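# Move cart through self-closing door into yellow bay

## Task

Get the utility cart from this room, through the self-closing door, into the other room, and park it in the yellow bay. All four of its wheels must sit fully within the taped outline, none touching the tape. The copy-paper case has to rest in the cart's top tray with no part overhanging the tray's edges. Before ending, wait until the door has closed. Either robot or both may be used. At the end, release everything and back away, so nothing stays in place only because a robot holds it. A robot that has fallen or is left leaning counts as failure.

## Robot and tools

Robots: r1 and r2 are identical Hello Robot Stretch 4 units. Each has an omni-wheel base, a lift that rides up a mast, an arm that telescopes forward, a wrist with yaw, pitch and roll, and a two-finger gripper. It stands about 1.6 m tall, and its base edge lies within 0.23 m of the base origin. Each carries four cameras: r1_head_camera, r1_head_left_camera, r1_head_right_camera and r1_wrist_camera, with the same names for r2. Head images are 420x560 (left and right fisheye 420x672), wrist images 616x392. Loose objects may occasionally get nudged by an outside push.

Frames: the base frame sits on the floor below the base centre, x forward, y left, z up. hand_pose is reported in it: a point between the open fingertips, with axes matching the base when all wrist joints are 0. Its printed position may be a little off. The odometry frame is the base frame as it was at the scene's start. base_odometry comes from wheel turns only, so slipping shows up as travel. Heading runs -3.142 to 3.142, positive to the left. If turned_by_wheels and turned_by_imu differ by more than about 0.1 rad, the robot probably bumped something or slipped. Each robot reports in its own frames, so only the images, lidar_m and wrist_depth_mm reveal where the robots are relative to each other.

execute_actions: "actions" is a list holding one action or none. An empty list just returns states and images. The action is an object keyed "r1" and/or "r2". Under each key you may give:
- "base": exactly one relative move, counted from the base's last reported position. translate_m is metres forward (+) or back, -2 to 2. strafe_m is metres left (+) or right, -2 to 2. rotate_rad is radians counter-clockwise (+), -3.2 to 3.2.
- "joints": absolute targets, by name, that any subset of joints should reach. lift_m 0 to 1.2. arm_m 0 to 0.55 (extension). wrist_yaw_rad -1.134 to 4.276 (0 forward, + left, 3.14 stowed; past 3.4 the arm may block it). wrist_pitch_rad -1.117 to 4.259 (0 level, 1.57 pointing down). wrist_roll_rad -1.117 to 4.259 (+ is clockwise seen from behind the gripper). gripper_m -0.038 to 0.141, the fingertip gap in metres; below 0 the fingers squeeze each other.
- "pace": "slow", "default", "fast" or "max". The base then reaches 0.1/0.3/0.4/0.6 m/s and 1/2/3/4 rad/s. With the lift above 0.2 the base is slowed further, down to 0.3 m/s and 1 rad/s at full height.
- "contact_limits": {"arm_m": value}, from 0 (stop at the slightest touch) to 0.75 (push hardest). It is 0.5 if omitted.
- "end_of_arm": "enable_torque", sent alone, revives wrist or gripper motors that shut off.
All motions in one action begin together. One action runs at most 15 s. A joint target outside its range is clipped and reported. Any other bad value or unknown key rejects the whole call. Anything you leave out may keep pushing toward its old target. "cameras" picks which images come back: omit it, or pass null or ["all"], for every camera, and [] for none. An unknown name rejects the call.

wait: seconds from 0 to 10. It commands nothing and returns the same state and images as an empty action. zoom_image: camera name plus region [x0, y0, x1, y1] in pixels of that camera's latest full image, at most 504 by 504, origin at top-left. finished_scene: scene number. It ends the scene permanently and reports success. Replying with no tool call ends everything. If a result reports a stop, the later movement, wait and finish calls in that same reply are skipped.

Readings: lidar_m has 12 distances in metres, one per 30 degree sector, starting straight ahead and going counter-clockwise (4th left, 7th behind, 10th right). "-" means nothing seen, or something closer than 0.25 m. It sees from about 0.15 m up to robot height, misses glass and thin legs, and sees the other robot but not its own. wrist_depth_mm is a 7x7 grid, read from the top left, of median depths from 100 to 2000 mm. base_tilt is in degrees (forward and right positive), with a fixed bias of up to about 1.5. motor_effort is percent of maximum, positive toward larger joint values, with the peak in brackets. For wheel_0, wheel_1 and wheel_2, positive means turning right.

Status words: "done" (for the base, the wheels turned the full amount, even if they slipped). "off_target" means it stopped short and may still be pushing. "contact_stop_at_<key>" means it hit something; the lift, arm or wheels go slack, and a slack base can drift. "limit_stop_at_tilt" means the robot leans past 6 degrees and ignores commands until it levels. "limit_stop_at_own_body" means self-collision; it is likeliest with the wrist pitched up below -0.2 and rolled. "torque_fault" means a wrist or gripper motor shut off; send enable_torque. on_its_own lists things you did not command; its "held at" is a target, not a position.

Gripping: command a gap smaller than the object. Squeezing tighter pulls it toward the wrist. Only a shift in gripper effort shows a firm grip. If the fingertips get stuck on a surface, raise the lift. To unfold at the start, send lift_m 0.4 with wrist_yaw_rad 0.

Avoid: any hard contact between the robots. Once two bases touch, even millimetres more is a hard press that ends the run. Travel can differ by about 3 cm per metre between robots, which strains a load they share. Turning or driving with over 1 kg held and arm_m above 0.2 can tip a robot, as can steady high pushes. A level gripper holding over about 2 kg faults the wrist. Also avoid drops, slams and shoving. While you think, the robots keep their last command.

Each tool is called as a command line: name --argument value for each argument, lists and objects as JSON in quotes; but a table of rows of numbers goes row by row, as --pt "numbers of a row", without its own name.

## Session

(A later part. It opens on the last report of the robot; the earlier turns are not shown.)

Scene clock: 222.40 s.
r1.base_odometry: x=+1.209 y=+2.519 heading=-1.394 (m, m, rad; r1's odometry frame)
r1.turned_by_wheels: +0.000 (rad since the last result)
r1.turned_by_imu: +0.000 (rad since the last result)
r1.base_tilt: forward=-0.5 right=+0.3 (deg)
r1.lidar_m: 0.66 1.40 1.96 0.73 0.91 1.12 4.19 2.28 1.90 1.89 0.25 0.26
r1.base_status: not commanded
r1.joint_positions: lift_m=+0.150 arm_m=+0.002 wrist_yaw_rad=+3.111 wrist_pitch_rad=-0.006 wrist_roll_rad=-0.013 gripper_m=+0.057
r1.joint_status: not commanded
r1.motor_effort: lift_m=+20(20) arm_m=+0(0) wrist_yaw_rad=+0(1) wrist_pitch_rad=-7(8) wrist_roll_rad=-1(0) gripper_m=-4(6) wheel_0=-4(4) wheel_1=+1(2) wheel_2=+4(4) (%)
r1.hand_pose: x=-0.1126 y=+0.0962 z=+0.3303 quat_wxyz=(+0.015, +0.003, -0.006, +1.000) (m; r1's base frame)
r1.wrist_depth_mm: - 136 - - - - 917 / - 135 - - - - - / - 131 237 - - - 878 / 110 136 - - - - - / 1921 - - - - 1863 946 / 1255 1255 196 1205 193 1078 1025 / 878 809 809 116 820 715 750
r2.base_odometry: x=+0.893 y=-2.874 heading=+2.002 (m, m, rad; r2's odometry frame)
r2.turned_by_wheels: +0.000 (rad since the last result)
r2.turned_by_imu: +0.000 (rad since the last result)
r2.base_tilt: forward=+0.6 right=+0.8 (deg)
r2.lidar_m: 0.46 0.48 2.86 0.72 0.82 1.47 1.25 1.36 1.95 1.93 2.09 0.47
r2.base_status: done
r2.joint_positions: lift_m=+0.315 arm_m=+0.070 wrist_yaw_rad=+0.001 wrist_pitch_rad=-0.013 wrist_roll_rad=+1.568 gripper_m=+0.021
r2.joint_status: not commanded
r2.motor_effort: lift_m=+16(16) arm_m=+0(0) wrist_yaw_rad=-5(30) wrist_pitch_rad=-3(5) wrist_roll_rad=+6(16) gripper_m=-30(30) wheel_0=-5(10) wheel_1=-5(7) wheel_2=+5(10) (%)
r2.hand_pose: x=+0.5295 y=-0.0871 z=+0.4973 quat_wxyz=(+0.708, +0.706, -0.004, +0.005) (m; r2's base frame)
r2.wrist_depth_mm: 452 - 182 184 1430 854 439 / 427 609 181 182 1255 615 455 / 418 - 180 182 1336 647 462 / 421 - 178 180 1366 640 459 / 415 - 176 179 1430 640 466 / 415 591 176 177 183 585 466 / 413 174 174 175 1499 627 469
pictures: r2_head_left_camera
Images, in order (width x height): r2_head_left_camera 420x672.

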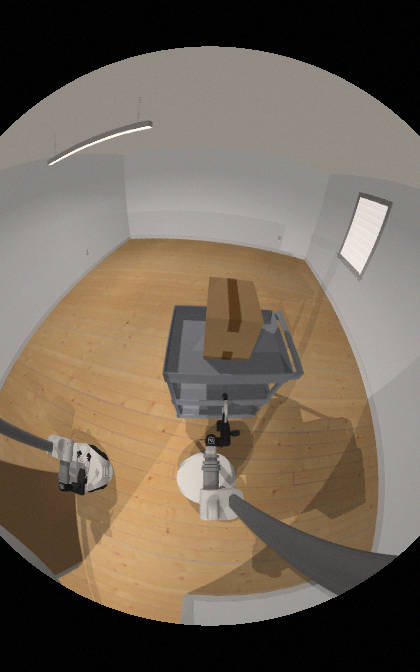

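execute_actions --actions '[{"r2":{"base":{"rotate_rad":-0.35},"pace":"slow"}}]' --cameras '[]'

execute_actions --actions '[{"r2":{"base":{"strafe_m":0.2},"pace":"slow"}}]' --cameras '[]'

execute_actions --actions '[{"r2":{"base":{"rotate_rad":-0.13},"pace":"slow"}}]' --cameras '[]'

execute_actions --actions '[{"r2":{"base":{"translate_m":-0.7}}}]' --cameras '["r2_head_left_camera","r1_head_left_camera"]'

Scene clock: 228.13 s.
r1.base_odometry: x=+1.209 y=+2.519 heading=-1.394 (m, m, rad; r1's odometry frame)
r1.turned_by_wheels: +0.000 (rad since the last result)
r1.turned_by_imu: +0.000 (rad since the last result)
r1.base_tilt: forward=-0.6 right=+0.2 (deg)
r1.lidar_m: 0.67 1.39 1.96 0.73 0.97 4.81 4.17 2.27 1.91 1.90 0.25 0.27
r1.base_status: not commanded
r1.joint_positions: lift_m=+0.150 arm_m=+0.002 wrist_yaw_rad=+3.111 wrist_pitch_rad=-0.006 wrist_roll_rad=-0.013 gripper_m=+0.057
r1.joint_status: not commanded
r1.motor_effort: lift_m=+20(20) arm_m=+0(0) wrist_yaw_rad=+1(1) wrist_pitch_rad=-8(8) wrist_roll_rad=-1(0) gripper_m=-2(4) wheel_0=-4(4) wheel_1=+1(2) wheel_2=+3(4) (%)
r1.hand_pose: x=-0.1126 y=+0.0962 z=+0.3303 quat_wxyz=(+0.015, +0.003, -0.006, +1.000) (m; r1's base frame)
r1.wrist_depth_mm: - 135 - - - - 946 / - 135 - - - - - / - 131 238 - - - 960 / 110 136 - - - - - / 1921 - - - - - 976 / 1281 1255 196 1205 193 1098 976 / 878 809 809 117 820 715 750
r2.base_odometry: x=+0.893 y=-2.874 heading=+1.653 (m, m, rad; r2's odometry frame)
r2.turned_by_wheels: -0.349 (rad since the last result)
r2.turned_by_imu: -0.345 (rad since the last result)
r2.base_tilt: forward=+0.6 right=+0.8 (deg)
r2.lidar_m: 0.35 0.33 3.18 0.83 0.72 1.20 1.24 1.24 1.51 1.91 1.92 0.54
r2.base_status: done
r2.joint_positions: lift_m=+0.315 arm_m=+0.070 wrist_yaw_rad=+0.001 wrist_pitch_rad=-0.013 wrist_roll_rad=+1.575 gripper_m=+0.021
r2.joint_status: not commanded
r2.on_its_own: wrist_roll_rad is at rest, and its effort (-15) is outside its rest range (-13 to +13)
r2.motor_effort: lift_m=+16(16) arm_m=+0(0) wrist_yaw_rad=-5(68) wrist_pitch_rad=-3(6) wrist_roll_rad=-15(18) gripper_m=-28(27) wheel_0=+5(18) wheel_1=+5(9) wheel_2=+3(16) (%)
r2.hand_pose: x=+0.5294 y=-0.0871 z=+0.4972 quat_wxyz=(+0.705, +0.709, -0.004, +0.005) (m; r2's base frame)
r2.wrist_depth_mm: - - 347 349 355 359 364 / - - 349 293 1499 917 424 / 427 - 270 255 1576 904 455 / 421 - 236 228 1708 603 455 / 415 640 208 205 715 661 462 / 418 554 185 186 187 627 469 / 410 174 170 173 1281 574 469
pictures: none
No camera images: the call's "cameras" was empty. Leave "cameras" out to get every camera's image.

Scene clock: 231.27 s.
r1.base_odometry: x=+1.209 y=+2.519 heading=-1.394 (m, m, rad; r1's odometry frame)
r1.turned_by_wheels: +0.000 (rad since the last result)
r1.turned_by_imu: +0.000 (rad since the last result)
r1.base_tilt: forward=-0.5 right=+0.2 (deg)
r1.lidar_m: 0.65 1.42 1.95 0.57 0.61 1.13 4.19 2.26 1.91 1.91 0.25 0.25
r1.base_status: not commanded
r1.joint_positions: lift_m=+0.150 arm_m=+0.002 wrist_yaw_rad=+3.111 wrist_pitch_rad=-0.006 wrist_roll_rad=-0.013 gripper_m=+0.057
r1.joint_status: not commanded
r1.motor_effort: lift_m=+20(20) arm_m=+0(0) wrist_yaw_rad=-1(0) wrist_pitch_rad=-8(8) wrist_roll_rad=+0(0) gripper_m=-4(3) wheel_0=-4(4) wheel_1=+1(2) wheel_2=+3(4) (%)
r1.hand_pose: x=-0.1126 y=+0.0962 z=+0.3303 quat_wxyz=(+0.015, +0.003, -0.006, +1.000) (m; r1's base frame)
r1.wrist_depth_mm: - 135 - - - - 917 / - 136 - - - - - / - 131 238 - - - 878 / 110 136 - - - - - / 1921 - - - - 1808 976 / 1281 1281 196 1229 193 1098 1025 / 866 809 820 116 820 715 750
r2.base_odometry: x=+0.694 y=-2.890 heading=+1.652 (m, m, rad; r2's odometry frame)
r2.turned_by_wheels: -0.001 (rad since the last result)
r2.turned_by_imu: -0.002 (rad since the last result)
r2.base_tilt: forward=+0.6 right=+0.8 (deg)
r2.lidar_m: 0.43 0.43 2.96 2.64 0.56 0.70 1.58 1.29 1.55 2.10 2.10 0.51
r2.base_status: done
r2.joint_positions: lift_m=+0.315 arm_m=+0.070 wrist_yaw_rad=-0.009 wrist_pitch_rad=-0.013 wrist_roll_rad=+1.569 gripper_m=+0.021
r2.joint_status: not commanded
r2.on_its_own: wrist_yaw_rad is at rest, and its effort (+26) is outside its rest range (-13 to +13)
r2.motor_effort: lift_m=+16(16) arm_m=+0(0) wrist_yaw_rad=+26(37) wrist_pitch_rad=-3(4) wrist_roll_rad=+2(18) gripper_m=-27(27) wheel_0=-8(15) wheel_1=+0(7) wheel_2=-4(5) (%)
r2.hand_pose: x=+0.5285 y=-0.0901 z=+0.4973 quat_wxyz=(+0.708, +0.706, -0.008, +0.001) (m; r2's base frame)
r2.wrist_depth_mm: - - 237 234 1618 917 407 / 424 - 223 221 1661 866 449 / 421 683 211 211 1255 615 459 / 418 640 201 201 1537 661 462 / 418 - 192 191 1430 647 459 / 415 591 182 183 186 585 462 / 413 174 175 177 1430 585 473
pictures: none
No camera images: the call's "cameras" was empty. Leave "cameras" out to get every camera's image.

Scene clock: 232.47 s.
r1.base_odometry: x=+1.209 y=+2.519 heading=-1.394 (m, m, rad; r1's odometry frame)
r1.turned_by_wheels: +0.000 (rad since the last result)
r1.turned_by_imu: +0.000 (rad since the last result)
r1.base_tilt: forward=-0.3 right=+0.3 (deg)
r1.lidar_m: 0.67 1.40 1.96 0.57 0.61 1.16 4.18 2.29 1.91 1.90 0.25 0.25
r1.base_status: not commanded
r1.joint_positions: lift_m=+0.150 arm_m=+0.002 wrist_yaw_rad=+3.111 wrist_pitch_rad=-0.006 wrist_roll_rad=-0.013 gripper_m=+0.057
r1.joint_status: not commanded
r1.motor_effort: lift_m=+20(20) arm_m=+0(0) wrist_yaw_rad=+0(0) wrist_pitch_rad=-8(7) wrist_roll_rad=+0(0) gripper_m=-5(0) wheel_0=-4(4) wheel_1=+1(1) wheel_2=+4(3) (%)
r1.hand_pose: x=-0.1126 y=+0.0962 z=+0.3303 quat_wxyz=(+0.015, +0.003, -0.006, +1.000) (m; r1's base frame)
r1.wrist_depth_mm: - 136 - - - - 931 / - 135 - - - - - / - 131 238 - - - 960 / 110 136 - - - - - / 1921 - - - - 1983 991 / 1281 1255 196 1229 193 1098 991 / 866 809 820 116 820 715 750
r2.base_odometry: x=+0.694 y=-2.890 heading=+1.522 (m, m, rad; r2's odometry frame)
r2.turned_by_wheels: -0.130 (rad since the last result)
r2.turned_by_imu: -0.128 (rad since the last result)
r2.base_tilt: forward=+0.6 right=+0.8 (deg)
r2.lidar_m: 0.38 0.35 3.20 2.65 0.56 0.61 1.29 1.28 1.45 2.12 2.10 0.50
r2.base_status: done
r2.joint_positions: lift_m=+0.315 arm_m=+0.070 wrist_yaw_rad=-0.003 wrist_pitch_rad=-0.013 wrist_roll_rad=+1.574 gripper_m=+0.021
r2.joint_status: not commanded
r2.motor_effort: lift_m=+16(16) arm_m=+1(0) wrist_yaw_rad=+8(75) wrist_pitch_rad=-3(3) wrist_roll_rad=-12(12) gripper_m=-27(30) wheel_0=+0(16) wheel_1=+4(5) wheel_2=-4(15) (%)
r2.hand_pose: x=+0.5290 y=-0.0883 z=+0.4973 quat_wxyz=(+0.706, +0.708, -0.006, +0.004) (m; r2's base frame)
r2.wrist_depth_mm: 315 322 317 298 336 342 347 / - - 274 266 1708 917 424 / 427 - 246 239 1708 564 459 / 421 - 220 218 1464 609 455 / 421 654 202 200 1537 661 466 / 415 554 184 185 187 585 466 / 413 175 171 174 1430 569 469
pictures: none
No camera images: the call's "cameras" was empty. Leave "cameras" out to get every camera's image.

Scene clock: 236.30 s.
r1.base_odometry: x=+1.209 y=+2.519 heading=-1.394 (m, m, rad; r1's odometry frame)
r1.turned_by_wheels: +0.000 (rad since the last result)
r1.turned_by_imu: +0.000 (rad since the last result)
r1.base_tilt: forward=-0.5 right=+0.3 (deg)
r1.lidar_m: 0.68 0.40 0.44 0.48 0.55 4.81 4.18 2.29 1.90 1.90 0.25 0.27
r1.base_status: not commanded
r1.joint_positions: lift_m=+0.150 arm_m=+0.002 wrist_yaw_rad=+3.111 wrist_pitch_rad=-0.006 wrist_roll_rad=-0.013 gripper_m=+0.057
r1.joint_status: not commanded
r1.motor_effort: lift_m=+20(20) arm_m=+0(0) wrist_yaw_rad=+0(1) wrist_pitch_rad=-8(8) wrist_roll_rad=+0(0) gripper_m=-6(3) wheel_0=-4(4) wheel_1=+2(1) wheel_2=+4(3) (%)
r1.hand_pose: x=-0.1126 y=+0.0962 z=+0.3303 quat_wxyz=(+0.015, +0.003, -0.006, +1.000) (m; r1's base frame)
r1.wrist_depth_mm: - 135 - - - - - / - 135 - - - - - / - 131 239 - - - - / 110 136 - - - - - / 1863 - - - - - 1863 / 1281 1255 196 1205 193 1098 1042 / 866 809 809 116 820 715 759
r2.base_odometry: x=+0.660 y=-3.589 heading=+1.522 (m, m, rad; r2's odometry frame)
r2.turned_by_wheels: -0.001 (rad since the last result)
r2.turned_by_imu: +0.001 (rad since the last result)
r2.base_tilt: forward=+0.6 right=+0.7 (deg)
r2.lidar_m: 0.45 0.49 0.43 0.43 0.55 0.60 0.84 3.58 0.76 1.14 2.36 0.48
r2.base_status: done
r2.joint_positions: lift_m=+0.315 arm_m=+0.070 wrist_yaw_rad=-0.006 wrist_pitch_rad=-0.014 wrist_roll_rad=+1.568 gripper_m=+0.021
r2.joint_status: not commanded
r2.on_its_own: wrist_yaw_rad is at rest, and its effort (+17) is outside its rest range (-13 to +13)
r2.motor_effort: lift_m=+16(16) arm_m=+0(0) wrist_yaw_rad=+17(30) wrist_pitch_rad=+1(1) wrist_roll_rad=+7(12) gripper_m=-27(28) wheel_0=-5(8) wheel_1=-3(9) wheel_2=+0(20) (%)
r2.hand_pose: x=+0.5288 y=-0.0892 z=+0.4977 quat_wxyz=(+0.708, +0.706, -0.007, +0.003) (m; r2's base frame)
r2.wrist_depth_mm: 427 - 175 176 1366 591 452 / 421 585 176 178 621 603 462 / 424 - 176 178 1397 640 459 / 415 - 177 178 1397 640 462 / 415 - 178 180 1366 647 466 / 413 580 178 180 181 597 469 / 410 174 179 179 1397 654 473
pictures: r1_head_left_camera, r2_head_left_camera
Images, in order (width x height): r1_head_left_camera 420x672, r2_head_left_camera 420x672.

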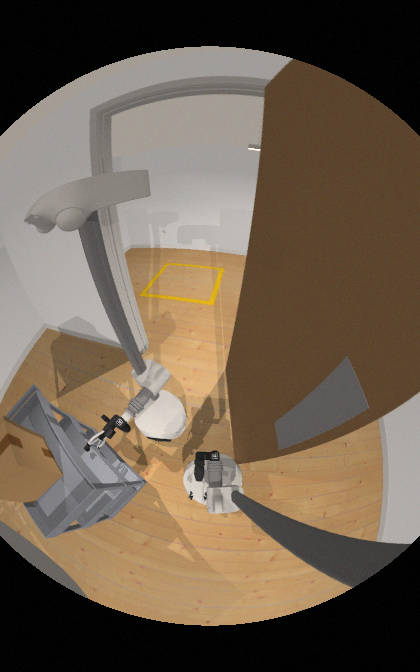

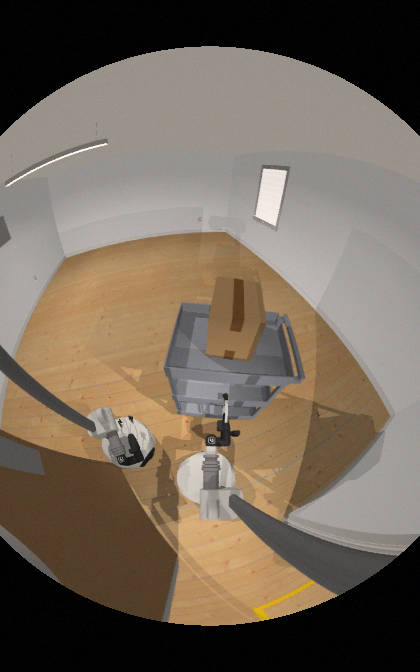

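execute_actions --actions '[{"r2":{"base":{"translate_m":-0.4}}}]' --cameras '[]'

execute_actions --actions '[{"r2":{"base":{"rotate_rad":0.35},"pace":"slow"}}]' --cameras '["r2_head_left_camera","r1_head_left_camera"]'

Scene clock: 241.30 s.
r1.base_odometry: x=+1.209 y=+2.519 heading=-1.394 (m, m, rad; r1's odometry frame)
r1.turned_by_wheels: +0.000 (rad since the last result)
r1.turned_by_imu: +0.000 (rad since the last result)
r1.base_tilt: forward=-0.4 right=+0.2 (deg)
r1.lidar_m: 0.64 0.40 0.37 0.40 3.23 4.81 4.17 2.26 1.92 1.90 0.25 0.25
r1.base_status: not commanded
r1.joint_positions: lift_m=+0.150 arm_m=+0.002 wrist_yaw_rad=+3.111 wrist_pitch_rad=-0.006 wrist_roll_rad=-0.013 gripper_m=+0.057
r1.joint_status: not commanded
r1.motor_effort: lift_m=+20(20) arm_m=+0(0) wrist_yaw_rad=+1(1) wrist_pitch_rad=-8(8) wrist_roll_rad=+1(0) gripper_m=-8(6) wheel_0=-4(4) wheel_1=+1(1) wheel_2=+3(3) (%)
r1.hand_pose: x=-0.1126 y=+0.0962 z=+0.3303 quat_wxyz=(+0.015, +0.003, -0.006, +1.000) (m; r1's base frame)
r1.wrist_depth_mm: - 136 - - - - - / - 135 - - - - - / - 131 237 - - - - / 110 136 - - - - - / 1921 - - - - - 1983 / 1255 1255 196 1205 193 1098 1042 / 866 809 820 116 809 715 759
r2.base_odometry: x=+0.640 y=-3.989 heading=+1.521 (m, m, rad; r2's odometry frame)
r2.turned_by_wheels: -0.001 (rad since the last result)
r2.turned_by_imu: -0.002 (rad since the last result)
r2.base_tilt: forward=+0.6 right=+0.8 (deg)
r2.lidar_m: 0.46 0.50 0.53 0.37 0.34 0.35 3.23 3.20 0.69 0.61 2.47 0.47
r2.base_status: done
r2.joint_positions: lift_m=+0.315 arm_m=+0.070 wrist_yaw_rad=-0.009 wrist_pitch_rad=-0.014 wrist_roll_rad=+1.568 gripper_m=+0.021
r2.joint_status: not commanded
r2.on_its_own: wrist_yaw_rad is at rest, and its effort (+26) is outside its rest range (-13 to +13)
r2.motor_effort: lift_m=+16(16) arm_m=-1(1) wrist_yaw_rad=+26(26) wrist_pitch_rad=+1(1) wrist_roll_rad=+6(8) gripper_m=-27(30) wheel_0=-8(12) wheel_1=-4(8) wheel_2=-2(7) (%)
r2.hand_pose: x=+0.5287 y=-0.0901 z=+0.4977 quat_wxyz=(+0.708, +0.706, -0.008, +0.002) (m; r2's base frame)
r2.wrist_depth_mm: 421 - 171 173 1229 603 462 / 424 615 173 174 1255 615 466 / 421 - 174 175 1366 634 462 / 418 - 176 176 1397 640 473 / 413 - 177 178 1397 654 469 / 410 585 178 179 182 585 473 / 410 174 179 179 1281 634 469
pictures: none
No camera images: the call's "cameras" was empty. Leave "cameras" out to get every camera's image.

Scene clock: 242.77 s.
r1.base_odometry: x=+1.209 y=+2.519 heading=-1.394 (m, m, rad; r1's odometry frame)
r1.turned_by_wheels: +0.000 (rad since the last result)
r1.turned_by_imu: +0.000 (rad since the last result)
r1.base_tilt: forward=-0.5 right=+0.2 (deg)
r1.lidar_m: 0.65 0.55 0.25 0.27 3.23 4.81 4.21 2.26 1.89 1.91 0.25 0.25
r1.base_status: not commanded
r1.joint_positions: lift_m=+0.150 arm_m=+0.002 wrist_yaw_rad=+3.111 wrist_pitch_rad=-0.006 wrist_roll_rad=-0.013 gripper_m=+0.057
r1.joint_status: not commanded
r1.motor_effort: lift_m=+20(20) arm_m=+0(0) wrist_yaw_rad=+0(1) wrist_pitch_rad=-8(8) wrist_roll_rad=-1(0) gripper_m=-5(4) wheel_0=-4(4) wheel_1=+1(2) wheel_2=+3(4) (%)
r1.hand_pose: x=-0.1126 y=+0.0962 z=+0.3303 quat_wxyz=(+0.015, +0.003, -0.006, +1.000) (m; r1's base frame)
r1.wrist_depth_mm: - 135 - - - - - / - 135 - - - - - / - 131 238 - - - - / 110 136 - - - - - / 1921 - - - - - 1863 / 1281 1281 196 1229 193 1098 1042 / 878 809 820 116 820 715 759
r2.base_odometry: x=+0.641 y=-3.989 heading=+1.869 (m, m, rad; r2's odometry frame)
r2.turned_by_wheels: +0.349 (rad since the last result)
r2.turned_by_imu: +0.345 (rad since the last result)
r2.base_tilt: forward=+0.6 right=+0.8 (deg)
r2.lidar_m: 0.46 0.62 0.40 0.33 0.34 0.47 3.24 3.34 0.62 1.05 0.40 0.40
r2.base_status: done
r2.joint_positions: lift_m=+0.315 arm_m=+0.070 wrist_yaw_rad=-0.007 wrist_pitch_rad=-0.013 wrist_roll_rad=+1.566 gripper_m=+0.021
r2.joint_status: not commanded
r2.on_its_own: wrist_yaw_rad is at rest, and its effort (+18) is outside its rest range (-13 to +13)
r2.motor_effort: lift_m=+16(16) arm_m=+0(1) wrist_yaw_rad=+18(75) wrist_pitch_rad=-2(0) wrist_roll_rad=+10(10) gripper_m=-25(26) wheel_0=-6(21) wheel_1=-4(9) wheel_2=-5(13) (%)
r2.hand_pose: x=+0.5288 y=-0.0894 z=+0.4974 quat_wxyz=(+0.709, +0.705, -0.007, +0.002) (m; r2's base frame)
r2.wrist_depth_mm: 433 - - - - 539 459 / 424 106 104 104 106 585 455 / 424 530 114 116 119 615 455 / 418 564 128 130 136 640 466 / 413 647 146 148 1229 609 462 / 415 - 170 173 183 554 469 / 415 174 195 190 1499 904 462
pictures: r1_head_left_camera, r2_head_left_camera
Images, in order (width x height): r1_head_left_camera 420x672, r2_head_left_camera 420x672.

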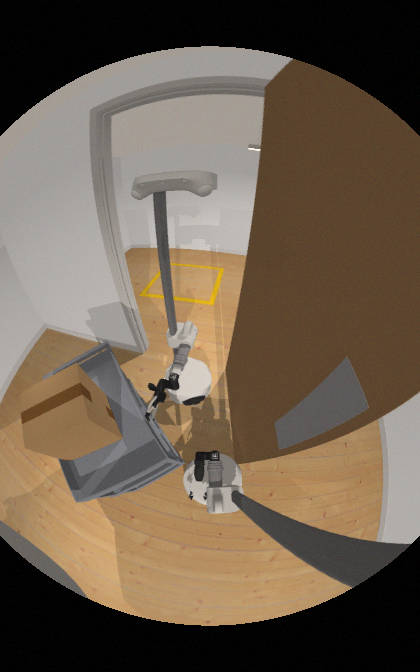

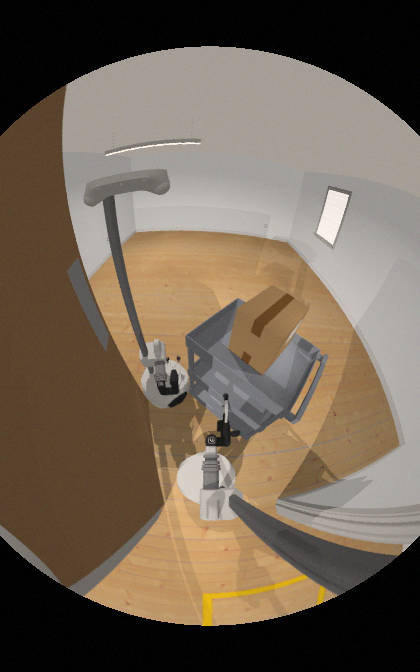

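execute_actions --actions '[{"r2":{"base":{"translate_m":-0.55},"pace":"slow"}}]' --cameras '["r2_head_left_camera","r1_head_left_camera"]'

Scene clock: 251.53 s.
r1.base_odometry: x=+1.209 y=+2.519 heading=-1.394 (m, m, rad; r1's odometry frame)
r1.turned_by_wheels: +0.000 (rad since the last result)
r1.turned_by_imu: +0.000 (rad since the last result)
r1.base_tilt: forward=-0.6 right=+0.2 (deg)
r1.lidar_m: 0.39 0.40 0.68 2.87 3.25 4.81 4.22 2.26 1.92 1.90 0.25 0.25
r1.base_status: not commanded
r1.joint_positions: lift_m=+0.150 arm_m=+0.002 wrist_yaw_rad=+3.111 wrist_pitch_rad=-0.006 wrist_roll_rad=-0.013 gripper_m=+0.057
r1.joint_status: not commanded
r1.motor_effort: lift_m=+20(20) arm_m=+0(0) wrist_yaw_rad=+0(0) wrist_pitch_rad=-8(8) wrist_roll_rad=-1(1) gripper_m=-6(4) wheel_0=-4(4) wheel_1=+1(1) wheel_2=+4(4) (%)
r1.hand_pose: x=-0.1126 y=+0.0962 z=+0.3303 quat_wxyz=(+0.015, +0.003, -0.006, +1.000) (m; r1's base frame)
r1.wrist_depth_mm: - 135 - - - - - / - 135 - - - - - / - 131 238 - - - - / 110 136 - - - - - / 1921 - - - - - 1921 / 1255 1281 196 1229 193 1098 1042 / 878 809 820 116 820 715 759
r2.base_odometry: x=+0.802 y=-4.514 heading=+1.869 (m, m, rad; r2's odometry frame)
r2.turned_by_wheels: +0.000 (rad since the last result)
r2.turned_by_imu: +0.002 (rad since the last result)
r2.base_tilt: forward=+0.6 right=+0.8 (deg)
r2.lidar_m: 0.46 0.43 0.37 0.59 2.38 2.77 2.65 2.78 2.57 0.60 0.57 0.48
r2.base_status: done
r2.joint_positions: lift_m=+0.315 arm_m=+0.070 wrist_yaw_rad=+0.004 wrist_pitch_rad=-0.012 wrist_roll_rad=+1.574 gripper_m=+0.021
r2.joint_status: not commanded
r2.motor_effort: lift_m=+16(16) arm_m=+0(0) wrist_yaw_rad=-13(24) wrist_pitch_rad=-5(6) wrist_roll_rad=-13(12) gripper_m=-29(29) wheel_0=-3(11) wheel_1=-3(8) wheel_2=+5(8) (%)
r2.hand_pose: x=+0.5298 y=-0.0862 z=+0.4971 quat_wxyz=(+0.706, +0.708, -0.003, +0.006) (m; r2's base frame)
r2.wrist_depth_mm: 459 - 195 196 1430 559 439 / 427 621 195 196 1336 603 449 / 427 - 192 194 1537 640 455 / 418 - 191 193 1499 654 455 / 415 - 190 191 1537 654 462 / 415 554 189 190 191 621 466 / 413 517 187 189 917 634 477
pictures: r1_head_left_camera, r2_head_left_camera
Images, in order (width x height): r1_head_left_camera 420x672, r2_head_left_camera 420x672.

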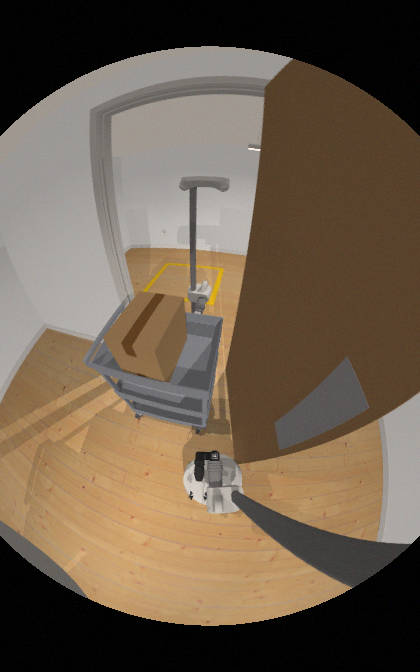

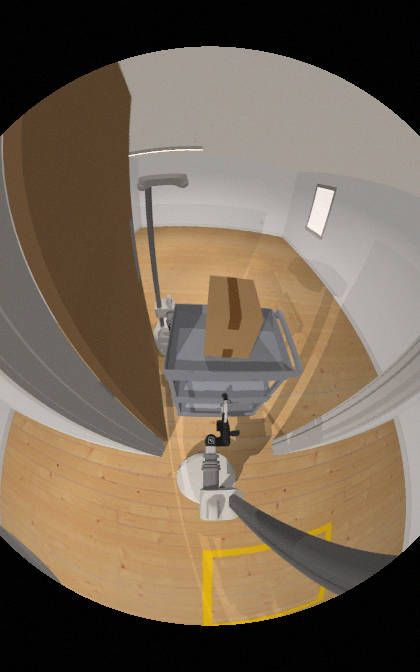

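execute_actions --actions '[{"r2":{"base":{"translate_m":-0.95},"joints":{"gripper_m":0.005}}}]' --cameras '["r2_head_left_camera"]'

Scene clock: 258.23 s.
r1.base_odometry: x=+1.209 y=+2.519 heading=-1.394 (m, m, rad; r1's odometry frame)
r1.turned_by_wheels: +0.000 (rad since the last result)
r1.turned_by_imu: +0.000 (rad since the last result)
r1.base_tilt: forward=-0.4 right=+0.2 (deg)
r1.lidar_m: 0.67 1.41 1.94 2.85 3.23 4.81 4.19 2.26 1.91 1.90 0.25 0.25
r1.base_status: not commanded
r1.joint_positions: lift_m=+0.150 arm_m=+0.002 wrist_yaw_rad=+3.111 wrist_pitch_rad=-0.006 wrist_roll_rad=-0.013 gripper_m=+0.057
r1.joint_status: not commanded
r1.motor_effort: lift_m=+20(20) arm_m=+0(0) wrist_yaw_rad=+0(0) wrist_pitch_rad=-8(8) wrist_roll_rad=-1(1) gripper_m=-5(5) wheel_0=-4(4) wheel_1=+1(2) wheel_2=+3(4) (%)
r1.hand_pose: x=-0.1126 y=+0.0962 z=+0.3303 quat_wxyz=(+0.015, +0.003, -0.006, +1.000) (m; r1's base frame)
r1.wrist_depth_mm: - 135 - - - - - / - 135 - - - - - / - 131 237 - - - - / 110 136 - - - - - / 1921 - - - - - 1921 / 1281 1281 196 1205 193 1098 1042 / 878 809 820 116 820 715 750
r2.base_odometry: x=+1.082 y=-5.422 heading=+1.869 (m, m, rad; r2's odometry frame)
r2.turned_by_wheels: +0.000 (rad since the last result)
r2.turned_by_imu: +0.006 (rad since the last result)
r2.base_tilt: forward=+0.6 right=+0.8 (deg)
r2.lidar_m: 0.46 0.48 1.59 2.27 2.37 1.80 1.72 1.79 2.46 2.48 1.53 0.50
r2.base_status: done
r2.joint_positions: lift_m=+0.315 arm_m=+0.070 wrist_yaw_rad=+0.004 wrist_pitch_rad=-0.013 wrist_roll_rad=+1.572 gripper_m=+0.006
r2.joint_status: all done
r2.motor_effort: lift_m=+17(17) arm_m=-1(1) wrist_yaw_rad=-11(39) wrist_pitch_rad=-3(6) wrist_roll_rad=-5(16) gripper_m=-31(28) wheel_0=-1(11) wheel_1=-2(6) wheel_2=+1(21) (%)
r2.hand_pose: x=+0.5299 y=-0.0864 z=+0.4972 quat_wxyz=(+0.707, +0.707, -0.003, +0.006) (m; r2's base frame)
r2.wrist_depth_mm: 455 842 200 202 866 842 442 / 424 627 197 198 1336 603 455 / 421 - 195 195 1464 654 459 / 418 - 192 193 1537 647 466 / 418 - 190 191 1397 640 466 / 413 591 186 189 189 591 469 / 407 171 183 186 960 627 469
pictures: r2_head_left_camera
Images, in order (width x height): r2_head_left_camera 420x672.

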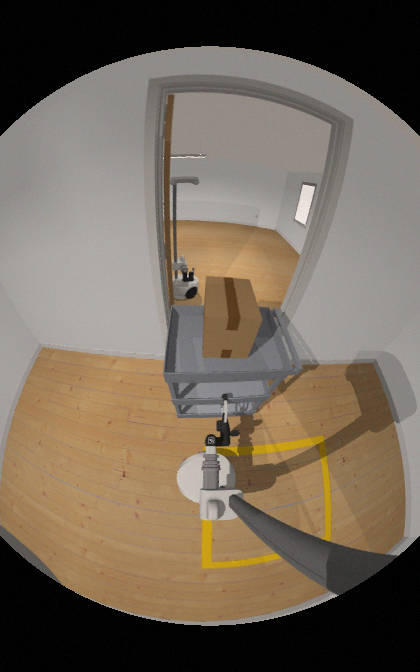

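execute_actions --actions '[{"r1":{"base":{"translate_m":-0.35},"pace":"slow"},"r2":{"base":{"strafe_m":-0.24},"pace":"slow"}}]' --cameras '[]'

execute_actions --actions '[{"r2":{"base":{"translate_m":-0.4}}}]' --cameras '[]'

execute_actions --actions '[{"r2":{"base":{"strafe_m":-0.2},"pace":"slow"}}]' --cameras '[]'

execute_actions --actions '[{"r2":{"base":{"translate_m":-0.55}}}]' --cameras '["r2_head_left_camera","r2_head_right_camera"]'

Scene clock: 266.80 s.
r1.base_odometry: x=+1.147 y=+2.863 heading=-1.394 (m, m, rad; r1's odometry frame)
r1.turned_by_wheels: +0.000 (rad since the last result)
r1.turned_by_imu: +0.000 (rad since the last result)
r1.base_tilt: forward=-0.4 right=+0.3 (deg)
r1.lidar_m: 0.96 0.80 2.57 2.92 3.32 4.46 4.02 2.20 1.83 1.82 1.65 1.39
r1.base_status: done
r1.joint_positions: lift_m=+0.150 arm_m=+0.002 wrist_yaw_rad=+3.111 wrist_pitch_rad=-0.006 wrist_roll_rad=-0.013 gripper_m=+0.057
r1.joint_status: not commanded
r1.motor_effort: lift_m=+20(20) arm_m=+0(0) wrist_yaw_rad=-1(1) wrist_pitch_rad=-8(8) wrist_roll_rad=+0(1) gripper_m=-5(6) wheel_0=-5(7) wheel_1=-2(6) wheel_2=+3(6) (%)
r1.hand_pose: x=-0.1126 y=+0.0962 z=+0.3303 quat_wxyz=(+0.015, +0.003, -0.006, +1.000) (m; r1's base frame)
r1.wrist_depth_mm: - 135 - - - - - / - 135 - - - - - / - 131 238 - - - - / 110 136 - - - - - / 1921 - - - - - 1921 / 1281 1255 196 1205 193 1078 1042 / 866 809 809 116 809 715 759
r2.base_odometry: x=+1.311 y=-5.352 heading=+1.870 (m, m, rad; r2's odometry frame)
r2.turned_by_wheels: +0.001 (rad since the last result)
r2.turned_by_imu: +0.003 (rad since the last result)
r2.base_tilt: forward=+0.6 right=+0.8 (deg)
r2.lidar_m: 0.40 0.39 1.57 2.51 2.43 1.77 1.71 1.78 2.34 2.23 1.56 0.54
r2.base_status: done
r2.joint_positions: lift_m=+0.315 arm_m=+0.070 wrist_yaw_rad=+0.013 wrist_pitch_rad=-0.013 wrist_roll_rad=+1.576 gripper_m=+0.006
r2.joint_status: not commanded
r2.on_its_own: wrist_yaw_rad is at rest, and its effort (-37) is outside its rest range (-13 to +13); wrist_roll_rad is at rest, and its effort (-17) is outside its rest range (-13 to +13)
r2.motor_effort: lift_m=+17(17) arm_m=-1(1) wrist_yaw_rad=-37(39) wrist_pitch_rad=-2(3) wrist_roll_rad=-17(19) gripper_m=-30(29) wheel_0=+10(18) wheel_1=-1(9) wheel_2=+2(2) (%)
r2.hand_pose: x=+0.5307 y=-0.0837 z=+0.4973 quat_wxyz=(+0.705, +0.709, +0.000, +0.009) (m; r2's base frame)
r2.wrist_depth_mm: 768 788 289 279 798 820 394 / 759 768 262 256 820 809 439 / 427 - 240 234 1430 585 455 / 421 654 219 217 1464 640 459 / 418 647 205 202 1430 654 462 / 415 591 189 190 188 585 469 / 397 168 176 180 1138 585 473
pictures: none
No camera images: the call's "cameras" was empty. Leave "cameras" out to get every camera's image.

Scene clock: 269.63 s.
r1.base_odometry: x=+1.147 y=+2.863 heading=-1.394 (m, m, rad; r1's odometry frame)
r1.turned_by_wheels: +0.000 (rad since the last result)
r1.turned_by_imu: +0.000 (rad since the last result)
r1.base_tilt: forward=-0.5 right=+0.2 (deg)
r1.lidar_m: 1.31 1.30 2.56 2.94 3.31 4.45 3.98 2.18 1.83 1.83 1.65 1.37
r1.base_status: not commanded
r1.joint_positions: lift_m=+0.150 arm_m=+0.002 wrist_yaw_rad=+3.111 wrist_pitch_rad=-0.006 wrist_roll_rad=-0.013 gripper_m=+0.057
r1.joint_status: not commanded
r1.motor_effort: lift_m=+20(20) arm_m=+0(0) wrist_yaw_rad=+0(0) wrist_pitch_rad=-8(8) wrist_roll_rad=+0(0) gripper_m=-7(4) wheel_0=-5(5) wheel_1=-2(2) wheel_2=+3(3) (%)
r1.hand_pose: x=-0.1126 y=+0.0962 z=+0.3303 quat_wxyz=(+0.015, +0.003, -0.006, +1.000) (m; r1's base frame)
r1.wrist_depth_mm: - 135 - - - - - / - 135 - - - - - / - 131 238 - - - - / 110 136 - - - - - / 1863 - - - - - 1921 / 1255 1281 196 1205 193 1078 1042 / 866 809 820 116 820 715 750
r2.base_odometry: x=+1.429 y=-5.734 heading=+1.869 (m, m, rad; r2's odometry frame)
r2.turned_by_wheels: -0.001 (rad since the last result)
r2.turned_by_imu: +0.000 (rad since the last result)
r2.base_tilt: forward=+0.6 right=+0.8 (deg)
r2.lidar_m: 0.47 0.52 2.14 2.51 1.88 1.36 1.31 1.36 1.88 2.24 2.10 0.49
r2.base_status: done
r2.joint_positions: lift_m=+0.315 arm_m=+0.070 wrist_yaw_rad=-0.002 wrist_pitch_rad=-0.013 wrist_roll_rad=+1.567 gripper_m=+0.006
r2.joint_status: not commanded
r2.motor_effort: lift_m=+17(17) arm_m=-1(1) wrist_yaw_rad=+4(51) wrist_pitch_rad=-2(3) wrist_roll_rad=+8(17) gripper_m=-30(34) wheel_0=-4(9) wheel_1=-4(9) wheel_2=+1(18) (%)
r2.hand_pose: x=+0.5294 y=-0.0879 z=+0.4973 quat_wxyz=(+0.709, +0.706, -0.005, +0.004) (m; r2's base frame)
r2.wrist_depth_mm: 427 1205 181 183 1229 615 455 / 424 609 182 184 1229 615 455 / 418 1160 183 184 1205 640 462 / 415 1499 184 185 1397 647 462 / 413 1430 184 186 1397 647 462 / 413 585 185 187 189 585 469 / 413 172 186 187 1336 634 477
pictures: none
No camera images: the call's "cameras" was empty. Leave "cameras" out to get every camera's image.

Scene clock: 272.77 s.
r1.base_odometry: x=+1.147 y=+2.863 heading=-1.394 (m, m, rad; r1's odometry frame)
r1.turned_by_wheels: +0.000 (rad since the last result)
r1.turned_by_imu: +0.000 (rad since the last result)
r1.base_tilt: forward=-0.4 right=+0.2 (deg)
r1.lidar_m: 1.36 1.52 2.58 2.94 3.31 4.47 4.03 2.17 1.82 1.82 1.66 1.39
r1.base_status: not commanded
r1.joint_positions: lift_m=+0.150 arm_m=+0.002 wrist_yaw_rad=+3.111 wrist_pitch_rad=-0.006 wrist_roll_rad=-0.013 gripper_m=+0.057
r1.joint_status: not commanded
r1.motor_effort: lift_m=+20(20) arm_m=+0(0) wrist_yaw_rad=-1(0) wrist_pitch_rad=-8(8) wrist_roll_rad=-1(0) gripper_m=-7(6) wheel_0=-5(5) wheel_1=-2(2) wheel_2=+3(3) (%)
r1.hand_pose: x=-0.1126 y=+0.0962 z=+0.3303 quat_wxyz=(+0.015, +0.003, -0.006, +1.000) (m; r1's base frame)
r1.wrist_depth_mm: - 136 - - - - - / - 135 - - - - - / - 131 238 - - - - / 110 136 - - - - - / 1921 - - - - - 1921 / 1255 1281 196 1229 193 1098 1025 / 878 809 831 116 820 707 750
r2.base_odometry: x=+1.620 y=-5.675 heading=+1.870 (m, m, rad; r2's odometry frame)
r2.turned_by_wheels: +0.001 (rad since the last result)
r2.turned_by_imu: +0.003 (rad since the last result)
r2.base_tilt: forward=+0.6 right=+0.8 (deg)
r2.lidar_m: 0.44 0.45 2.15 2.70 1.86 1.37 1.31 1.37 1.94 2.04 2.11 0.51
r2.base_status: done
r2.joint_positions: lift_m=+0.315 arm_m=+0.070 wrist_yaw_rad=+0.009 wrist_pitch_rad=-0.013 wrist_roll_rad=+1.574 gripper_m=+0.006
r2.joint_status: not commanded
r2.on_its_own: wrist_yaw_rad is at rest, and its effort (-26) is outside its rest range (-13 to +13)
r2.motor_effort: lift_m=+17(17) arm_m=-1(1) wrist_yaw_rad=-26(30) wrist_pitch_rad=-4(5) wrist_roll_rad=-13(13) gripper_m=-30(30) wheel_0=+10(14) wheel_1=+0(8) wheel_2=+3(6) (%)
r2.hand_pose: x=+0.5303 y=-0.0849 z=+0.4971 quat_wxyz=(+0.706, +0.708, -0.001, +0.007) (m; r2's base frame)
r2.wrist_depth_mm: 1160 1182 228 229 1205 891 421 / 433 1160 218 220 1205 569 452 / 424 647 211 211 1182 640 462 / 424 668 203 203 1205 647 452 / 421 1308 195 195 1336 634 462 / 415 591 187 189 189 585 462 / 394 169 180 183 1308 597 473
pictures: none
No camera images: the call's "cameras" was empty. Leave "cameras" out to get every camera's image.

Scene clock: 276.10 s.
r1.base_odometry: x=+1.147 y=+2.863 heading=-1.394 (m, m, rad; r1's odometry frame)
r1.turned_by_wheels: +0.000 (rad since the last result)
r1.turned_by_imu: +0.000 (rad since the last result)
r1.base_tilt: forward=-0.5 right=+0.2 (deg)
r1.lidar_m: 1.37 1.57 2.59 2.93 3.29 4.46 4.02 2.17 1.83 1.81 1.66 1.37
r1.base_status: not commanded
r1.joint_positions: lift_m=+0.150 arm_m=+0.002 wrist_yaw_rad=+3.111 wrist_pitch_rad=-0.006 wrist_roll_rad=-0.013 gripper_m=+0.057
r1.joint_status: not commanded
r1.motor_effort: lift_m=+20(20) arm_m=-1(0) wrist_yaw_rad=+0(1) wrist_pitch_rad=-8(8) wrist_roll_rad=-1(0) gripper_m=-9(5) wheel_0=-5(5) wheel_1=-2(2) wheel_2=+3(3) (%)
r1.hand_pose: x=-0.1126 y=+0.0962 z=+0.3303 quat_wxyz=(+0.015, +0.003, -0.006, +1.000) (m; r1's base frame)
r1.wrist_depth_mm: - 136 - - - - - / - 135 - - - - - / - 131 238 - - - - / 110 136 - - - - - / 1921 - - - - - 1921 / 1281 1255 196 1205 193 1098 1042 / 866 820 820 116 820 715 750
r2.base_odometry: x=+1.782 y=-6.200 heading=+1.870 (m, m, rad; r2's odometry frame)
r2.turned_by_wheels: -0.001 (rad since the last result)
r2.turned_by_imu: -0.001 (rad since the last result)
r2.base_tilt: forward=+0.6 right=+0.8 (deg)
r2.lidar_m: 0.49 0.56 2.80 2.69 1.08 0.81 0.77 0.81 1.11 2.02 0.57 0.47
r2.base_status: done
r2.joint_positions: lift_m=+0.315 arm_m=+0.070 wrist_yaw_rad=-0.006 wrist_pitch_rad=-0.013 wrist_roll_rad=+1.566 gripper_m=+0.006
r2.joint_status: not commanded
r2.on_its_own: wrist_yaw_rad is at rest, and its effort (+16) is outside its rest range (-13 to +13)
r2.motor_effort: lift_m=+17(17) arm_m=-1(1) wrist_yaw_rad=+16(41) wrist_pitch_rad=-3(6) wrist_roll_rad=+11(14) gripper_m=-32(35) wheel_0=-6(12) wheel_1=-3(10) wheel_2=+0(19) (%)
r2.hand_pose: x=+0.5290 y=-0.0892 z=+0.4972 quat_wxyz=(+0.709, +0.705, -0.007, +0.002) (m; r2's base frame)
r2.wrist_depth_mm: 424 1661 157 159 559 591 455 / 421 1708 162 164 1336 609 455 / 421 1661 167 169 1336 615 462 / 418 1708 173 175 1366 647 462 / 415 647 180 181 1397 668 469 / 415 597 184 187 187 580 469 / 392 171 190 190 1336 597 473
pictures: r2_head_left_camera, r2_head_right_camera
Images, in order (width x height): r2_head_left_camera 420x672, r2_head_right_camera 420x672.

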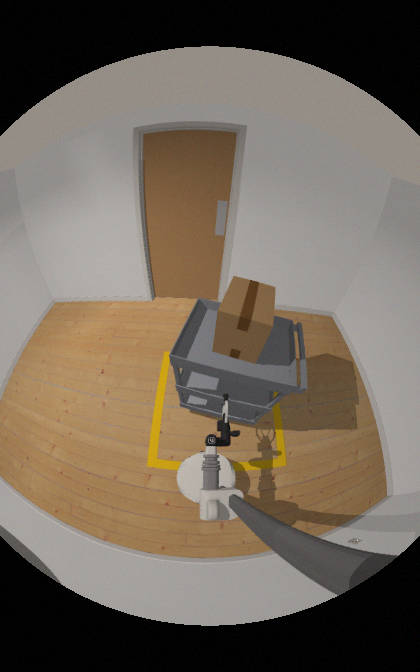

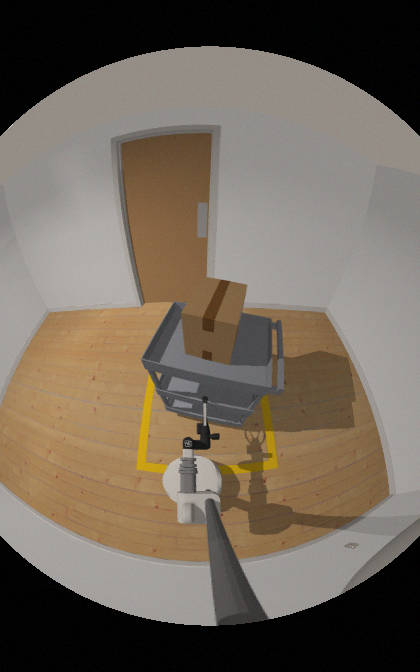

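execute_actions --actions '[{"r2":{"joints":{"gripper_m":0.14,"lift_m":0.328}}}]' --cameras '[]'

execute_actions --actions '[{"r2":{"base":{"translate_m":-0.4},"joints":{"arm_m":0}}}]' --cameras '[]'

execute_actions --actions '[{"r2":{"base":{"strafe_m":-0.8},"pace":"max"}}]' --cameras '["r2_head_left_camera","r2_head_camera","r1_head_camera"]'

Scene clock: 281.10 s.
r1.base_odometry: x=+1.147 y=+2.863 heading=-1.394 (m, m, rad; r1's odometry frame)
r1.turned_by_wheels: +0.000 (rad since the last result)
r1.turned_by_imu: +0.000 (rad since the last result)
r1.base_tilt: forward=-0.6 right=+0.3 (deg)
r1.lidar_m: 1.36 1.58 2.57 2.93 3.34 4.47 4.02 2.19 1.83 1.82 1.66 1.37
r1.base_status: not commanded
r1.joint_positions: lift_m=+0.150 arm_m=+0.002 wrist_yaw_rad=+3.111 wrist_pitch_rad=-0.006 wrist_roll_rad=-0.013 gripper_m=+0.057
r1.joint_status: not commanded
r1.motor_effort: lift_m=+20(20) arm_m=-1(0) wrist_yaw_rad=+0(1) wrist_pitch_rad=-8(7) wrist_roll_rad=-1(0) gripper_m=-2(5) wheel_0=-6(5) wheel_1=-2(2) wheel_2=+3(3) (%)
r1.hand_pose: x=-0.1126 y=+0.0962 z=+0.3303 quat_wxyz=(+0.015, +0.003, -0.006, +1.000) (m; r1's base frame)
r1.wrist_depth_mm: - 135 - - - - - / - 135 - - - - - / - 131 238 - - - - / 110 136 - - - - - / 1863 - - - - - 1921 / 1255 1255 196 1229 193 1098 1025 / 866 809 809 116 820 715 750
r2.base_odometry: x=+1.782 y=-6.200 heading=+1.870 (m, m, rad; r2's odometry frame)
r2.turned_by_wheels: +0.000 (rad since the last result)
r2.turned_by_imu: +0.001 (rad since the last result)
r2.base_tilt: forward=+0.6 right=+0.8 (deg)
r2.lidar_m: 0.48 0.58 2.82 2.73 1.13 0.80 0.76 0.82 1.11 2.02 0.59 0.49
r2.base_status: not commanded
r2.joint_positions: lift_m=+0.328 arm_m=+0.070 wrist_yaw_rad=+0.000 wrist_pitch_rad=-0.011 wrist_roll_rad=+1.570 gripper_m=+0.140
r2.joint_status: all done
r2.motor_effort: lift_m=+24(28) arm_m=-1(1) wrist_yaw_rad=+0(21) wrist_pitch_rad=-10(35) wrist_roll_rad=+0(11) gripper_m=+1(32) wheel_0=-4(6) wheel_1=-2(3) wheel_2=-1(1) (%)
r2.hand_pose: x=+0.5295 y=-0.0875 z=+0.5090 quat_wxyz=(+0.707, +0.707, -0.004, +0.004) (m; r2's base frame)
r2.wrist_depth_mm: 421 1618 171 172 569 609 466 / 413 1661 177 178 1229 615 466 / 413 1708 184 183 1255 627 469 / 407 634 191 190 1281 661 473 / 407 621 1808 196 1336 683 477 / 399 211 200 203 205 574 484 / 402 530 1205 141 1366 615 484
pictures: none
No camera images: the call's "cameras" was empty. Leave "cameras" out to get every camera's image.

Scene clock: 283.90 s.
r1.base_odometry: x=+1.147 y=+2.863 heading=-1.394 (m, m, rad; r1's odometry frame)
r1.turned_by_wheels: +0.000 (rad since the last result)
r1.turned_by_imu: +0.000 (rad since the last result)
r1.base_tilt: forward=-0.5 right=+0.3 (deg)
r1.lidar_m: 1.37 1.54 2.57 2.94 3.31 4.47 4.01 2.20 1.84 1.82 1.64 1.38
r1.base_status: not commanded
r1.joint_positions: lift_m=+0.150 arm_m=+0.002 wrist_yaw_rad=+3.111 wrist_pitch_rad=-0.006 wrist_roll_rad=-0.013 gripper_m=+0.057
r1.joint_status: not commanded
r1.motor_effort: lift_m=+20(20) arm_m=+0(0) wrist_yaw_rad=+1(0) wrist_pitch_rad=-8(9) wrist_roll_rad=+0(1) gripper_m=-5(4) wheel_0=-5(5) wheel_1=-2(2) wheel_2=+3(3) (%)
r1.hand_pose: x=-0.1126 y=+0.0962 z=+0.3303 quat_wxyz=(+0.015, +0.003, -0.006, +1.000) (m; r1's base frame)
r1.wrist_depth_mm: - 135 - - - - - / - 135 - - - - - / - 131 238 - - - - / 110 136 - - - - - / 1921 - - - - - 1921 / 1281 1255 196 1229 193 1098 1042 / 878 809 809 116 820 715 750
r2.base_odometry: x=+1.899 y=-6.582 heading=+1.869 (m, m, rad; r2's odometry frame)
r2.turned_by_wheels: +0.000 (rad since the last result)
r2.turned_by_imu: +0.000 (rad since the last result)
r2.base_tilt: forward=+0.7 right=+0.7 (deg)
r2.lidar_m: 0.87 2.54 2.81 1.46 0.54 0.39 0.36 0.39 0.55 1.58 2.12 0.88
r2.base_status: done
r2.joint_positions: lift_m=+0.328 arm_m=+0.003 wrist_yaw_rad=+0.000 wrist_pitch_rad=-0.011 wrist_roll_rad=+1.570 gripper_m=+0.140
r2.joint_status: all done
joint sent to its limit — the command would take r2.arm_m past its lower limit, so that joint was sent only as far as its limit.
r2.motor_effort: lift_m=+23(24) arm_m=-5(6) wrist_yaw_rad=-1(0) wrist_pitch_rad=-10(10) wrist_roll_rad=+0(3) gripper_m=+0(0) wheel_0=-3(6) wheel_1=-3(8) wheel_2=+0(12) (%)
r2.hand_pose: x=+0.4626 y=-0.0874 z=+0.5091 quat_wxyz=(+0.707, +0.707, -0.004, +0.004) (m; r2's base frame)
r2.wrist_depth_mm: - - - - 1618 946 654 / - 634 - 609 960 627 654 / - 627 - 640 1078 654 661 / 750 634 - 654 1118 676 668 / 778 661 - 1160 1160 699 676 / - 211 1098 707 891 723 676 / - 707 - 142 878 788 683
pictures: none
No camera images: the call's "cameras" was empty. Leave "cameras" out to get every camera's image.

Scene clock: 286.63 s.
r1.base_odometry: x=+1.147 y=+2.863 heading=-1.394 (m, m, rad; r1's odometry frame)
r1.turned_by_wheels: +0.000 (rad since the last result)
r1.turned_by_imu: +0.000 (rad since the last result)
r1.base_tilt: forward=-0.7 right=+0.4 (deg)
r1.lidar_m: 1.37 1.57 2.57 2.93 3.34 4.46 4.02 2.16 1.83 1.82 1.64 1.39
r1.base_status: not commanded
r1.joint_positions: lift_m=+0.150 arm_m=+0.002 wrist_yaw_rad=+3.111 wrist_pitch_rad=-0.006 wrist_roll_rad=-0.013 gripper_m=+0.057
r1.joint_status: not commanded
r1.motor_effort: lift_m=+20(20) arm_m=+0(1) wrist_yaw_rad=+1(0) wrist_pitch_rad=-8(8) wrist_roll_rad=+0(0) gripper_m=-8(7) wheel_0=-5(5) wheel_1=-2(2) wheel_2=+3(3) (%)
r1.hand_pose: x=-0.1126 y=+0.0962 z=+0.3303 quat_wxyz=(+0.015, +0.003, -0.006, +1.000) (m; r1's base frame)
r1.wrist_depth_mm: - 135 - - - - - / - 135 - - - - - / - 131 238 - - - - / 110 136 - - - - - / 1921 - - - - - 1863 / 1255 1255 196 1205 193 1098 1042 / 866 820 820 116 820 715 759
r2.base_odometry: x=+2.664 y=-6.347 heading=+1.869 (m, m, rad; r2's odometry frame)
r2.turned_by_wheels: +0.000 (rad since the last result)
r2.turned_by_imu: -0.001 (rad since the last result)
r2.base_tilt: forward=+0.6 right=+0.8 (deg)
r2.lidar_m: 1.18 0.89 1.34 1.47 0.55 0.40 0.37 0.40 0.56 1.23 1.30 1.77
r2.base_status: done
r2.joint_positions: lift_m=+0.328 arm_m=+0.003 wrist_yaw_rad=+0.000 wrist_pitch_rad=-0.011 wrist_roll_rad=+1.570 gripper_m=+0.140
r2.joint_status: not commanded
r2.motor_effort: lift_m=+23(23) arm_m=-5(5) wrist_yaw_rad=-1(1) wrist_pitch_rad=-9(9) wrist_roll_rad=+1(0) gripper_m=-1(1) wheel_0=-1(16) wheel_1=+0(12) wheel_2=+0(1) (%)
r2.hand_pose: x=+0.4626 y=-0.0874 z=+0.5092 quat_wxyz=(+0.707, +0.707, -0.004, +0.004) (m; r2's base frame)
r2.wrist_depth_mm: - - - - 1618 917 661 / - - - - 1618 946 668 / - - - - 1756 946 668 / - - - - 1708 946 668 / - - - - 1756 946 683 / - 211 - - 1430 831 683 / - - - 141 1430 931 691
pictures: r1_head_camera, r2_head_camera, r2_head_left_camera
Images, in order (width x height): r1_head_camera 420x560, r2_head_camera 420x560, r2_head_left_camera 420x672.

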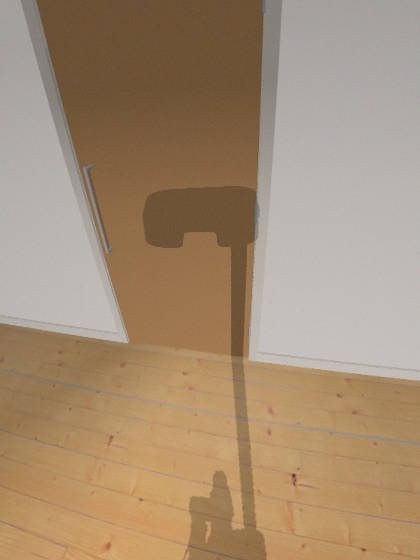

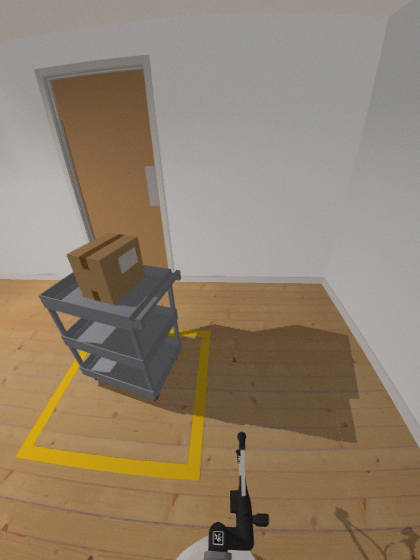

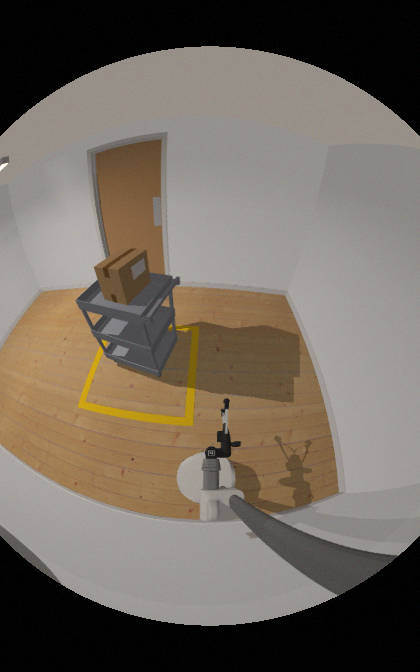

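finished_scene --scene 1

The scene is finished: the task was done.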